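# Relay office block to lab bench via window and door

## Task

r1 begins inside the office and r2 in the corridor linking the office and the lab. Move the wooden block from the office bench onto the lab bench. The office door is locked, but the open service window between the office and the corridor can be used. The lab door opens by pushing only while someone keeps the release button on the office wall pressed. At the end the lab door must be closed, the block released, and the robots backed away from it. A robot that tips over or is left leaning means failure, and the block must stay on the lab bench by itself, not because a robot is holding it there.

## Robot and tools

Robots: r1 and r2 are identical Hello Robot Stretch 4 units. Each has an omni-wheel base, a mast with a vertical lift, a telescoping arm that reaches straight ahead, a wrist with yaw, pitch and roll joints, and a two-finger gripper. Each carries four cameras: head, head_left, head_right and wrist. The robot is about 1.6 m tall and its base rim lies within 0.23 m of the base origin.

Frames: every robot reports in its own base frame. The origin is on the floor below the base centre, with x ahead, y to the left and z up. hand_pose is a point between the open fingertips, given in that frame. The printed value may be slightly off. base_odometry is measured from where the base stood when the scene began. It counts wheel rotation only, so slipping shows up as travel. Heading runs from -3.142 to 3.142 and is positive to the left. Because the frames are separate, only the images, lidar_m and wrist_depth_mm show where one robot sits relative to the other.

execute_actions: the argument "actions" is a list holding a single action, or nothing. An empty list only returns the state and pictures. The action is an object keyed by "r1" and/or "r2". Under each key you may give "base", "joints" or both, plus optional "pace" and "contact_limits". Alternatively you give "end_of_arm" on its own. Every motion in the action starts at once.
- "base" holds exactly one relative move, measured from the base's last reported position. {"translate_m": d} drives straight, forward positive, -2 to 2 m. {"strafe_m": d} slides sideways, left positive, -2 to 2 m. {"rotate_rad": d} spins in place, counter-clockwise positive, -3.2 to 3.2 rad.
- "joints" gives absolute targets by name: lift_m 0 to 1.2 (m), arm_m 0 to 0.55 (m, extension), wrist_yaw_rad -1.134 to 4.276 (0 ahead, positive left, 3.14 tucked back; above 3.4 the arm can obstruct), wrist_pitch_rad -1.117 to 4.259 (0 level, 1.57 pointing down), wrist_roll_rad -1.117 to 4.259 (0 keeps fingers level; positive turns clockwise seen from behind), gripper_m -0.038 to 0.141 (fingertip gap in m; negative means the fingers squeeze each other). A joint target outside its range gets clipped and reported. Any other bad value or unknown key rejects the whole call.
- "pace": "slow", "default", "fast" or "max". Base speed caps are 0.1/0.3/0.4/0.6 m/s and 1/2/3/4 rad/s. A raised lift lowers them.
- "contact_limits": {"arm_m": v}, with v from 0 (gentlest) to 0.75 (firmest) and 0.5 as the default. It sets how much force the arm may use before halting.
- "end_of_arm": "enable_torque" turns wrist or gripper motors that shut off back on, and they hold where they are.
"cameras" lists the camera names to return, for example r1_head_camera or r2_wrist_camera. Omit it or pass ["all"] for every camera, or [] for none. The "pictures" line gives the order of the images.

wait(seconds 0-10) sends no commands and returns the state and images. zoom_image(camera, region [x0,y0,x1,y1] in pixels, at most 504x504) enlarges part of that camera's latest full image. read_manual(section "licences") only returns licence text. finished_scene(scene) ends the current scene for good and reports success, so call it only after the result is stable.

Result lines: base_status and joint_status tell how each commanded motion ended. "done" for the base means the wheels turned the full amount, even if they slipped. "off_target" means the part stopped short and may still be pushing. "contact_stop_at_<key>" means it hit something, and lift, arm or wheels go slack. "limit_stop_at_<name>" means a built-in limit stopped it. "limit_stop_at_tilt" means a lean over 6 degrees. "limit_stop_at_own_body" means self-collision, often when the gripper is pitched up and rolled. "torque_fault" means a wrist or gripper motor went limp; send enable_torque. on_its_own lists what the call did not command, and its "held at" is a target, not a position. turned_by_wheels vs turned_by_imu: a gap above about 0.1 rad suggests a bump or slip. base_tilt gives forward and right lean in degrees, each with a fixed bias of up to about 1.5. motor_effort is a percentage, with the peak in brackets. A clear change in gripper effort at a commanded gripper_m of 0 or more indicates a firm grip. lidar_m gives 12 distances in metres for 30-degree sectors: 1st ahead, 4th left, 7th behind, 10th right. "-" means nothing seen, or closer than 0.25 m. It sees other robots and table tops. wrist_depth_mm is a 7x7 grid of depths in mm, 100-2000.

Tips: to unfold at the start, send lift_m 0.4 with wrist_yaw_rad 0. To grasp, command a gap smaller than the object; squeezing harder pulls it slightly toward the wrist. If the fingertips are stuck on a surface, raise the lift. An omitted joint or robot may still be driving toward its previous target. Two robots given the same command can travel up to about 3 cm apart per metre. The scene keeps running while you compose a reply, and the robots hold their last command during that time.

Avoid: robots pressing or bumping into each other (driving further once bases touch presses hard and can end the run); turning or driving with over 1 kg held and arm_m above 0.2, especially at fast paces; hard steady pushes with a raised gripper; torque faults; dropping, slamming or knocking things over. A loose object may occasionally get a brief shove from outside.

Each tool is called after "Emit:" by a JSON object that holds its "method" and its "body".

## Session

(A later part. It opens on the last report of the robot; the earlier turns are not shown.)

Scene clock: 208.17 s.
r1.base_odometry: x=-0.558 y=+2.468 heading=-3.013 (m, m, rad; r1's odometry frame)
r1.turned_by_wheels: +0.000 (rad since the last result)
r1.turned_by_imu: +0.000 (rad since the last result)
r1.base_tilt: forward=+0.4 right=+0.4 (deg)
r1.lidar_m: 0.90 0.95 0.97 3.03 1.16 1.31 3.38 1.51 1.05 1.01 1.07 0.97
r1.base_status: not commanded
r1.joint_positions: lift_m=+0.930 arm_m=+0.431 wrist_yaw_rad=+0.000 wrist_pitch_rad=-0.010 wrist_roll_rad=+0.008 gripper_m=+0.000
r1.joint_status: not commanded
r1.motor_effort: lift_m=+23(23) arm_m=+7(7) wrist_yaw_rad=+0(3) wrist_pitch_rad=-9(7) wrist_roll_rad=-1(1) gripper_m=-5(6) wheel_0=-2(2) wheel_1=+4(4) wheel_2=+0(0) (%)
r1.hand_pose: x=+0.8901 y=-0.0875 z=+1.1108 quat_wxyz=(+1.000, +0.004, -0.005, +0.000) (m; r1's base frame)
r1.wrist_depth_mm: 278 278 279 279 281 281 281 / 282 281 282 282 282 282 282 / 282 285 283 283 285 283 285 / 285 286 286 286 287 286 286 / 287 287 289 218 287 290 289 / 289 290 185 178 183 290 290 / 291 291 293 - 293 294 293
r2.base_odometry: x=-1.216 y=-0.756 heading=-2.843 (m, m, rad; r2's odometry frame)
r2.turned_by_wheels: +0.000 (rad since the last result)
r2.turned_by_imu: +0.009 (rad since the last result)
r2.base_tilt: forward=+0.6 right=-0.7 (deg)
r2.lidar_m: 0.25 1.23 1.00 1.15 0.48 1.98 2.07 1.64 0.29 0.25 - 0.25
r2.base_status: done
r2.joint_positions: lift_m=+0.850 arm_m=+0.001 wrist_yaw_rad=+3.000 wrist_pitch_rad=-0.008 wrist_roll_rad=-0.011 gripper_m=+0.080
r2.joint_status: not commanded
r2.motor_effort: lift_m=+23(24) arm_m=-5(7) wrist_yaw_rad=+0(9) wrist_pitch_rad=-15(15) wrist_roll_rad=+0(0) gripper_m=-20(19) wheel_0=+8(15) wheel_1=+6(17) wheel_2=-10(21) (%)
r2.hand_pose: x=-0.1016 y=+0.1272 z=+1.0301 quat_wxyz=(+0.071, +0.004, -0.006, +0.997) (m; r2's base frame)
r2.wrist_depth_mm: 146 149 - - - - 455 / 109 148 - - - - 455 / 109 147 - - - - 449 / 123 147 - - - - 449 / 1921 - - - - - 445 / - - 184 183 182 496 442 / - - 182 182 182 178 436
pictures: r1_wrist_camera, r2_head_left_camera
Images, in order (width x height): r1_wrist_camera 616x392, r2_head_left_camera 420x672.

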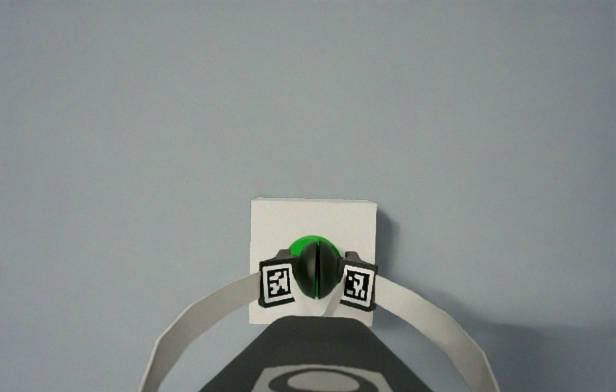

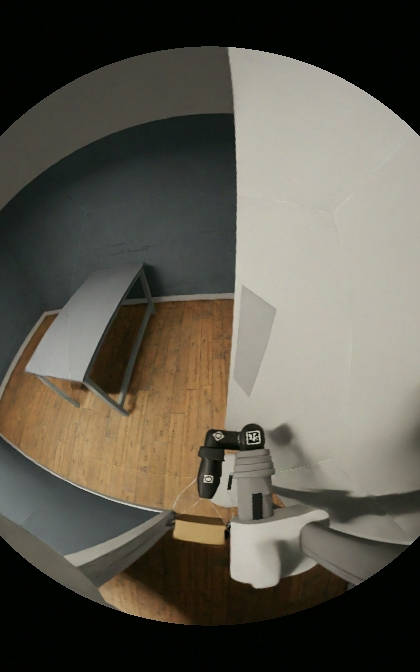

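Emit:
{"method": "execute_actions", "body": {"actions": [{"r2":{"base":{"translate_m":0.72},"pace":"slow"}}], "cameras": []}}

Emit:
{"method": "execute_actions", "body": {"actions": [{"r2":{"base":{"strafe_m":0.3},"pace":"slow"}}], "cameras": []}}

Emit:
{"method": "execute_actions", "body": {"actions": [{"r2":{"base":{"rotate_rad":1.6}}}], "cameras": []}}

Emit:
{"method": "execute_actions", "body": {"actions": [{"r1":{"joints":{"arm_m":0}},"r2":{"joints":{"wrist_yaw_rad":0,"arm_m":0.35,"lift_m":0.72}}}], "cameras": ["r2_head_left_camera"]}}

Scene clock: 227.97 s.
r1.base_odometry: x=-0.558 y=+2.468 heading=-3.013 (m, m, rad; r1's odometry frame)
r1.turned_by_wheels: +0.000 (rad since the last result)
r1.turned_by_imu: +0.000 (rad since the last result)
r1.base_tilt: forward=+0.4 right=+0.4 (deg)
r1.lidar_m: 0.91 0.93 0.97 3.04 1.17 1.31 3.39 1.51 1.05 1.01 1.06 0.96
r1.base_status: not commanded
r1.joint_positions: lift_m=+0.930 arm_m=+0.431 wrist_yaw_rad=+0.000 wrist_pitch_rad=-0.010 wrist_roll_rad=+0.008 gripper_m=+0.000
r1.joint_status: not commanded
r1.motor_effort: lift_m=+23(23) arm_m=+7(7) wrist_yaw_rad=+0(1) wrist_pitch_rad=-6(8) wrist_roll_rad=+0(1) gripper_m=-5(4) wheel_0=-2(2) wheel_1=+4(4) wheel_2=+0(0) (%)
r1.hand_pose: x=+0.8901 y=-0.0875 z=+1.1108 quat_wxyz=(+1.000, +0.004, -0.005, +0.000) (m; r1's base frame)
r1.wrist_depth_mm: 278 278 279 278 279 281 281 / 281 281 282 282 282 283 282 / 283 282 282 283 283 283 285 / 285 286 285 286 285 286 287 / 287 289 287 217 289 289 290 / 291 289 186 178 183 293 291 / 291 291 291 - 293 291 294
r2.base_odometry: x=-1.904 y=-0.968 heading=-2.843 (m, m, rad; r2's odometry frame)
r2.turned_by_wheels: +0.000 (rad since the last result)
r2.turned_by_imu: +0.002 (rad since the last result)
r2.base_tilt: forward=+0.6 right=-0.7 (deg)
r2.lidar_m: 1.46 1.24 0.89 0.84 1.42 1.07 0.31 0.25 1.12 1.09 1.12 1.53
r2.base_status: done
r2.joint_positions: lift_m=+0.850 arm_m=+0.001 wrist_yaw_rad=+3.000 wrist_pitch_rad=-0.008 wrist_roll_rad=-0.011 gripper_m=+0.080
r2.joint_status: not commanded
r2.motor_effort: lift_m=+23(23) arm_m=-5(5) wrist_yaw_rad=-1(3) wrist_pitch_rad=-14(15) wrist_roll_rad=+0(1) gripper_m=-21(20) wheel_0=+4(12) wheel_1=+7(9) wheel_2=-6(17) (%)
r2.hand_pose: x=-0.1015 y=+0.1273 z=+1.0301 quat_wxyz=(+0.071, +0.004, -0.006, +0.997) (m; r2's base frame)
r2.wrist_depth_mm: 146 150 - - 1205 1229 1281 / 109 148 - - 1205 1205 1255 / 109 147 - - 1182 1205 1229 / 122 148 - - 1205 1229 1255 / 312 330 - - 1160 1182 1229 / 347 330 183 183 183 1182 1205 / 1042 325 181 182 182 178 1205
pictures: none
No camera images: the call's "cameras" was empty. Leave "cameras" out to get every camera's image.

Scene clock: 232.10 s.
r1.base_odometry: x=-0.558 y=+2.468 heading=-3.013 (m, m, rad; r1's odometry frame)
r1.turned_by_wheels: +0.000 (rad since the last result)
r1.turned_by_imu: +0.000 (rad since the last result)
r1.base_tilt: forward=+0.4 right=+0.4 (deg)
r1.lidar_m: 0.92 0.94 0.99 3.01 1.17 1.32 3.38 1.52 1.04 1.02 1.06 0.97
r1.base_status: not commanded
r1.joint_positions: lift_m=+0.930 arm_m=+0.431 wrist_yaw_rad=+0.000 wrist_pitch_rad=-0.010 wrist_roll_rad=+0.008 gripper_m=+0.000
r1.joint_status: not commanded
r1.motor_effort: lift_m=+23(23) arm_m=+7(7) wrist_yaw_rad=+0(0) wrist_pitch_rad=-7(7) wrist_roll_rad=+0(0) gripper_m=-4(6) wheel_0=-2(2) wheel_1=+4(4) wheel_2=+0(0) (%)
r1.hand_pose: x=+0.8901 y=-0.0875 z=+1.1108 quat_wxyz=(+1.000, +0.004, -0.005, +0.000) (m; r1's base frame)
r1.wrist_depth_mm: 279 279 279 279 279 281 281 / 282 281 281 282 282 282 282 / 283 283 283 285 285 285 285 / 285 285 286 285 287 287 289 / 287 287 289 217 289 289 290 / 289 290 186 178 183 291 291 / 291 293 291 - 293 294 293
r2.base_odometry: x=-1.816 y=-1.254 heading=-2.843 (m, m, rad; r2's odometry frame)
r2.turned_by_wheels: +0.000 (rad since the last result)
r2.turned_by_imu: +0.001 (rad since the last result)
r2.base_tilt: forward=+0.6 right=-0.7 (deg)
r2.lidar_m: 1.46 0.81 0.57 0.54 0.56 1.04 0.92 1.05 1.44 1.38 1.46 1.53
r2.base_status: done
r2.joint_positions: lift_m=+0.850 arm_m=+0.001 wrist_yaw_rad=+3.000 wrist_pitch_rad=-0.008 wrist_roll_rad=-0.011 gripper_m=+0.080
r2.joint_status: not commanded
r2.motor_effort: lift_m=+23(23) arm_m=-5(5) wrist_yaw_rad=+0(0) wrist_pitch_rad=-14(16) wrist_roll_rad=+0(1) gripper_m=-21(22) wheel_0=-5(7) wheel_1=+6(11) wheel_2=+0(5) (%)
r2.hand_pose: x=-0.1015 y=+0.1273 z=+1.0301 quat_wxyz=(+0.071, +0.004, -0.006, +0.997) (m; r2's base frame)
r2.wrist_depth_mm: 146 149 1138 1229 1205 1229 1255 / 109 148 1138 1182 1182 1229 1255 / 109 147 1138 1160 1182 1182 1205 / 122 147 1118 1182 1182 1229 1229 / 1078 1118 1118 1138 1160 1205 1205 / 1078 1078 183 183 183 1182 1205 / 1060 1078 181 182 182 179 1205
pictures: none
No camera images: the call's "cameras" was empty. Leave "cameras" out to get every camera's image.

Scene clock: 234.17 s.
r1.base_odometry: x=-0.558 y=+2.468 heading=-3.013 (m, m, rad; r1's odometry frame)
r1.turned_by_wheels: +0.000 (rad since the last result)
r1.turned_by_imu: +0.000 (rad since the last result)
r1.base_tilt: forward=+0.4 right=+0.4 (deg)
r1.lidar_m: 0.91 0.95 0.99 3.02 1.15 1.30 3.38 1.52 1.05 1.02 1.05 0.97
r1.base_status: not commanded
r1.joint_positions: lift_m=+0.930 arm_m=+0.431 wrist_yaw_rad=+0.000 wrist_pitch_rad=-0.010 wrist_roll_rad=+0.008 gripper_m=+0.000
r1.joint_status: not commanded
r1.motor_effort: lift_m=+23(23) arm_m=+7(7) wrist_yaw_rad=+2(1) wrist_pitch_rad=-8(8) wrist_roll_rad=-1(1) gripper_m=-2(4) wheel_0=-2(2) wheel_1=+4(4) wheel_2=+0(0) (%)
r1.hand_pose: x=+0.8901 y=-0.0875 z=+1.1108 quat_wxyz=(+1.000, +0.004, -0.005, +0.000) (m; r1's base frame)
r1.wrist_depth_mm: 279 277 279 279 279 281 281 / 282 281 281 282 283 282 282 / 283 283 283 283 285 285 285 / 285 286 285 285 286 286 286 / 287 287 289 217 287 290 289 / 289 290 185 177 183 291 291 / 291 291 293 - 293 294 294
r2.base_odometry: x=-1.816 y=-1.254 heading=-1.244 (m, m, rad; r2's odometry frame)
r2.turned_by_wheels: +1.599 (rad since the last result)
r2.turned_by_imu: +1.573 (rad since the last result)
r2.base_tilt: forward=+0.6 right=-0.7 (deg)
r2.lidar_m: 0.54 0.56 1.03 0.93 1.05 1.43 1.37 1.48 1.52 1.48 0.80 0.59
r2.base_status: done
r2.joint_positions: lift_m=+0.850 arm_m=+0.001 wrist_yaw_rad=+3.000 wrist_pitch_rad=-0.008 wrist_roll_rad=-0.011 gripper_m=+0.080
r2.joint_status: not commanded
r2.motor_effort: lift_m=+23(23) arm_m=-5(5) wrist_yaw_rad=-1(0) wrist_pitch_rad=-17(17) wrist_roll_rad=+0(0) gripper_m=-19(18) wheel_0=-2(7) wheel_1=-6(10) wheel_2=-3(12) (%)
r2.hand_pose: x=-0.1015 y=+0.1273 z=+1.0301 quat_wxyz=(+0.071, +0.004, -0.006, +0.997) (m; r2's base frame)
r2.wrist_depth_mm: 146 149 1576 1576 1576 1618 1281 / 109 148 1576 1618 1618 1618 1281 / 109 147 1576 1576 1618 1618 1229 / 122 148 1537 1618 1618 1618 1229 / 1464 1499 1499 1537 1576 1576 1255 / 1464 1499 183 183 183 1464 1229 / 1464 1464 182 181 182 178 1255
pictures: none
No camera images: the call's "cameras" was empty. Leave "cameras" out to get every camera's image.

Scene clock: 236.53 s.
r1.base_odometry: x=-0.558 y=+2.468 heading=-3.013 (m, m, rad; r1's odometry frame)
r1.turned_by_wheels: +0.000 (rad since the last result)
r1.turned_by_imu: +0.000 (rad since the last result)
r1.base_tilt: forward=+0.4 right=+0.4 (deg)
r1.lidar_m: 0.87 0.94 0.98 3.02 1.17 1.29 3.38 1.51 1.04 1.02 1.05 0.96
r1.base_status: not commanded
r1.joint_positions: lift_m=+0.930 arm_m=+0.001 wrist_yaw_rad=+0.000 wrist_pitch_rad=-0.010 wrist_roll_rad=+0.008 gripper_m=+0.000
r1.joint_status: all done
r1.motor_effort: lift_m=+23(23) arm_m=-6(0) wrist_yaw_rad=+0(2) wrist_pitch_rad=-7(8) wrist_roll_rad=-2(0) gripper_m=-4(5) wheel_0=-2(2) wheel_1=+4(4) wheel_2=+0(0) (%)
r1.hand_pose: x=+0.4604 y=-0.0874 z=+1.1108 quat_wxyz=(+1.000, +0.004, -0.005, +0.000) (m; r1's base frame)
r1.wrist_depth_mm: 691 691 691 699 699 691 691 / 699 691 699 699 707 699 699 / 707 707 707 715 707 707 715 / 707 707 707 707 715 707 707 / 715 715 715 220 715 715 715 / 723 715 183 186 185 715 715 / 715 723 723 - 732 723 732
r2.base_odometry: x=-1.816 y=-1.254 heading=-1.244 (m, m, rad; r2's odometry frame)
r2.turned_by_wheels: +0.000 (rad since the last result)
r2.turned_by_imu: +0.001 (rad since the last result)
r2.base_tilt: forward=+0.6 right=-0.7 (deg)
r2.lidar_m: 0.53 0.58 1.03 0.87 1.04 1.44 1.38 1.47 1.54 1.47 0.80 0.57
r2.base_status: not commanded
r2.joint_positions: lift_m=+0.720 arm_m=+0.349 wrist_yaw_rad=+0.000 wrist_pitch_rad=-0.008 wrist_roll_rad=-0.011 gripper_m=+0.080
r2.joint_status: all done
r2.motor_effort: lift_m=+15(22) arm_m=+8(9) wrist_yaw_rad=+0(9) wrist_pitch_rad=-17(15) wrist_roll_rad=+1(0) gripper_m=-22(19) wheel_0=-2(2) wheel_1=-6(7) wheel_2=-3(3) (%)
r2.hand_pose: x=+0.8081 y=-0.0874 z=+0.9008 quat_wxyz=(+1.000, -0.005, -0.004, +0.000) (m; r2's base frame)
r2.wrist_depth_mm: 1397 - - - - - - / 1430 - - - - - - / 1430 - - - - - - / 1430 - - - - - - / 1430 - - - - - - / 1464 1921 183 183 184 683 - / 1366 415 181 182 181 179 500
pictures: r2_head_left_camera
Images, in order (width x height): r2_head_left_camera 420x672.

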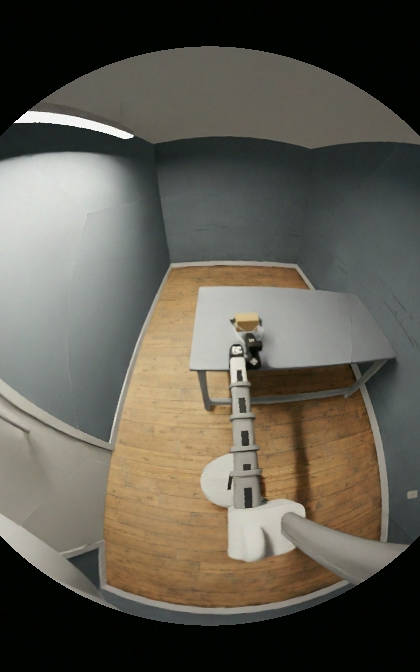

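Emit:
{"method": "execute_actions", "body": {"actions": [{"r2":{"joints":{"lift_m":0.65},"base":{"strafe_m":-0.12},"pace":"slow"}}], "cameras": []}}

Emit:
{"method": "execute_actions", "body": {"actions": [{"r2":{"joints":{"gripper_m":0.14}}}], "cameras": []}}

Emit:
{"method": "execute_actions", "body": {"actions": [{"r2":{"joints":{"arm_m":0}}}], "cameras": ["r2_head_left_camera"]}}

Emit:
{"method": "finished_scene", "body": {"scene": 2}}

Scene clock: 251.00 s.
r1.base_odometry: x=-0.558 y=+2.468 heading=-3.013 (m, m, rad; r1's odometry frame)
r1.turned_by_wheels: +0.000 (rad since the last result)
r1.turned_by_imu: +0.000 (rad since the last result)
r1.base_tilt: forward=+0.4 right=+0.4 (deg)
r1.lidar_m: 0.89 0.94 0.98 3.03 1.17 1.30 3.38 1.49 1.05 1.02 1.06 0.97
r1.base_status: not commanded
r1.joint_positions: lift_m=+0.930 arm_m=+0.001 wrist_yaw_rad=+0.000 wrist_pitch_rad=-0.010 wrist_roll_rad=+0.008 gripper_m=+0.000
r1.joint_status: not commanded
r1.motor_effort: lift_m=+23(23) arm_m=-6(6) wrist_yaw_rad=+0(1) wrist_pitch_rad=-7(7) wrist_roll_rad=+0(0) gripper_m=-4(5) wheel_0=-2(2) wheel_1=+4(4) wheel_2=+0(0) (%)
r1.hand_pose: x=+0.4604 y=-0.0874 z=+1.1108 quat_wxyz=(+1.000, +0.004, -0.005, +0.000) (m; r1's base frame)
r1.wrist_depth_mm: 691 691 699 691 699 699 699 / 699 707 699 699 699 699 699 / 707 707 707 699 707 707 699 / 707 707 707 707 715 715 715 / 715 715 707 220 723 715 715 / 723 715 183 186 185 715 715 / 732 723 723 - 723 723 723
r2.base_odometry: x=-1.929 y=-1.293 heading=-1.244 (m, m, rad; r2's odometry frame)
r2.turned_by_wheels: +0.000 (rad since the last result)
r2.turned_by_imu: +0.001 (rad since the last result)
r2.base_tilt: forward=+0.6 right=-0.7 (deg)
r2.lidar_m: 0.54 0.58 1.17 1.04 1.16 1.45 1.38 1.48 1.43 1.36 0.78 0.58
r2.base_status: done
r2.joint_positions: lift_m=+0.650 arm_m=+0.349 wrist_yaw_rad=+0.000 wrist_pitch_rad=-0.008 wrist_roll_rad=-0.011 gripper_m=+0.080
r2.joint_status: all done
r2.motor_effort: lift_m=+14(14) arm_m=+8(8) wrist_yaw_rad=-1(1) wrist_pitch_rad=-17(15) wrist_roll_rad=-1(0) gripper_m=-21(21) wheel_0=+4(8) wheel_1=-8(10) wheel_2=+0(3) (%)
r2.hand_pose: x=+0.8081 y=-0.0874 z=+0.8309 quat_wxyz=(+1.000, -0.005, -0.004, +0.000) (m; r2's base frame)
r2.wrist_depth_mm: 1576 - - - - - - / 1618 - - - - - - / 1618 - - - - - - / 1618 - - - - - - / 1618 - - - - - - / 427 436 183 183 183 436 488 / 289 263 182 182 182 178 317
pictures: none
No camera images: the call's "cameras" was empty. Leave "cameras" out to get every camera's image.

Scene clock: 252.63 s.
r1.base_odometry: x=-0.558 y=+2.468 heading=-3.013 (m, m, rad; r1's odometry frame)
r1.turned_by_wheels: +0.000 (rad since the last result)
r1.turned_by_imu: +0.000 (rad since the last result)
r1.base_tilt: forward=+0.4 right=+0.4 (deg)
r1.lidar_m: 0.88 0.95 0.99 3.03 1.16 1.31 3.39 1.51 1.06 1.01 1.05 0.96
r1.base_status: not commanded
r1.joint_positions: lift_m=+0.930 arm_m=+0.001 wrist_yaw_rad=+0.000 wrist_pitch_rad=-0.010 wrist_roll_rad=+0.008 gripper_m=+0.000
r1.joint_status: not commanded
r1.motor_effort: lift_m=+23(24) arm_m=-6(6) wrist_yaw_rad=+0(0) wrist_pitch_rad=-8(9) wrist_roll_rad=-1(0) gripper_m=-6(4) wheel_0=-2(3) wheel_1=+4(4) wheel_2=+0(0) (%)
r1.hand_pose: x=+0.4604 y=-0.0874 z=+1.1108 quat_wxyz=(+1.000, +0.004, -0.005, +0.000) (m; r1's base frame)
r1.wrist_depth_mm: 691 691 691 699 699 699 699 / 691 699 707 699 699 707 707 / 699 707 707 707 699 707 707 / 707 707 715 707 707 715 715 / 715 715 723 220 715 715 715 / 715 715 183 186 185 723 723 / 732 723 723 - 723 723 723
r2.base_odometry: x=-1.929 y=-1.293 heading=-1.244 (m, m, rad; r2's odometry frame)
r2.turned_by_wheels: +0.000 (rad since the last result)
r2.turned_by_imu: +0.000 (rad since the last result)
r2.base_tilt: forward=+0.6 right=-0.7 (deg)
r2.lidar_m: 0.55 0.59 1.14 1.03 1.16 1.44 1.40 1.46 1.41 1.35 0.82 0.56
r2.base_status: not commanded
r2.joint_positions: lift_m=+0.650 arm_m=+0.349 wrist_yaw_rad=+0.000 wrist_pitch_rad=-0.011 wrist_roll_rad=-0.011 gripper_m=+0.140
r2.joint_status: all done
r2.motor_effort: lift_m=+14(14) arm_m=+8(7) wrist_yaw_rad=-1(0) wrist_pitch_rad=-7(17) wrist_roll_rad=+0(0) gripper_m=+1(19) wheel_0=+5(4) wheel_1=-8(7) wheel_2=+0(0) (%)
r2.hand_pose: x=+0.8081 y=-0.0874 z=+0.8318 quat_wxyz=(+1.000, -0.005, -0.006, +0.000) (m; r2's base frame)
r2.wrist_depth_mm: 1576 - - - - - - / 1618 - - - - - - / 1576 - - - - - - / 1618 - - - - - - / 1661 - - - - - - / 439 404 191 191 190 213 504 / 294 276 190 164 187 270 325
pictures: none
No camera images: the call's "cameras" was empty. Leave "cameras" out to get every camera's image.

Scene clock: 254.80 s.
r1.base_odometry: x=-0.558 y=+2.468 heading=-3.013 (m, m, rad; r1's odometry frame)
r1.turned_by_wheels: +0.000 (rad since the last result)
r1.turned_by_imu: +0.000 (rad since the last result)
r1.base_tilt: forward=+0.4 right=+0.4 (deg)
r1.lidar_m: 0.86 0.95 0.99 3.00 1.16 1.31 3.39 1.53 1.05 1.00 1.06 0.98
r1.base_status: not commanded
r1.joint_positions: lift_m=+0.930 arm_m=+0.001 wrist_yaw_rad=+0.000 wrist_pitch_rad=-0.010 wrist_roll_rad=+0.008 gripper_m=+0.000
r1.joint_status: not commanded
r1.motor_effort: lift_m=+23(23) arm_m=-6(6) wrist_yaw_rad=-1(0) wrist_pitch_rad=-8(8) wrist_roll_rad=+0(1) gripper_m=-5(3) wheel_0=-2(2) wheel_1=+4(4) wheel_2=+0(0) (%)
r1.hand_pose: x=+0.4604 y=-0.0874 z=+1.1108 quat_wxyz=(+1.000, +0.004, -0.005, +0.000) (m; r1's base frame)
r1.wrist_depth_mm: 691 691 691 699 699 699 699 / 699 699 699 699 699 699 699 / 707 707 699 707 707 707 707 / 707 715 707 707 715 707 707 / 723 715 715 220 715 723 715 / 723 723 183 186 185 732 723 / 723 732 723 - 723 732 723
r2.base_odometry: x=-1.929 y=-1.293 heading=-1.244 (m, m, rad; r2's odometry frame)
r2.turned_by_wheels: +0.000 (rad since the last result)
r2.turned_by_imu: +0.001 (rad since the last result)
r2.base_tilt: forward=+0.6 right=-0.7 (deg)
r2.lidar_m: 0.54 0.58 1.14 1.04 1.16 1.42 1.40 1.48 1.38 1.32 0.78 0.57
r2.base_status: not commanded
r2.joint_positions: lift_m=+0.650 arm_m=+0.001 wrist_yaw_rad=+0.000 wrist_pitch_rad=-0.011 wrist_roll_rad=-0.011 gripper_m=+0.140
r2.joint_status: all done
r2.motor_effort: lift_m=+14(14) arm_m=-8(10) wrist_yaw_rad=+0(2) wrist_pitch_rad=-5(9) wrist_roll_rad=+0(0) gripper_m=-5(2) wheel_0=+4(4) wheel_1=-7(7) wheel_2=+0(1) (%)
r2.hand_pose: x=+0.4607 y=-0.0874 z=+0.8319 quat_wxyz=(+1.000, -0.005, -0.006, +0.000) (m; r2's base frame)
r2.wrist_depth_mm: 1537 - - - - - - / 1661 - - - - - - / 1576 - - - - - - / 1576 - - - - - - / 1661 - 1138 535 - - 1983 / 449 415 433 500 504 455 521 / 353 347 340 164 325 322 332
pictures: r2_head_left_camera
Images, in order (width x height): r2_head_left_camera 420x672.

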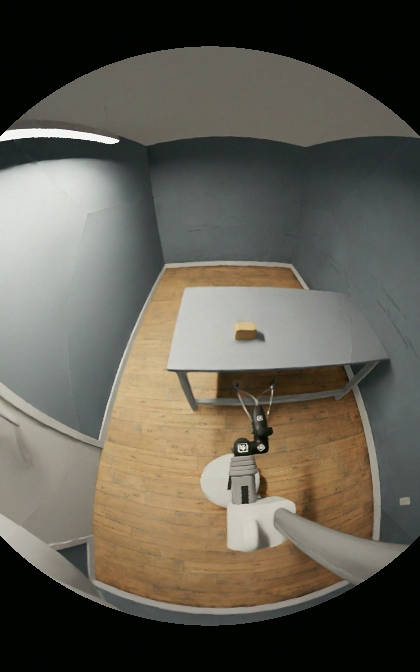

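The scene is finished: the task was done.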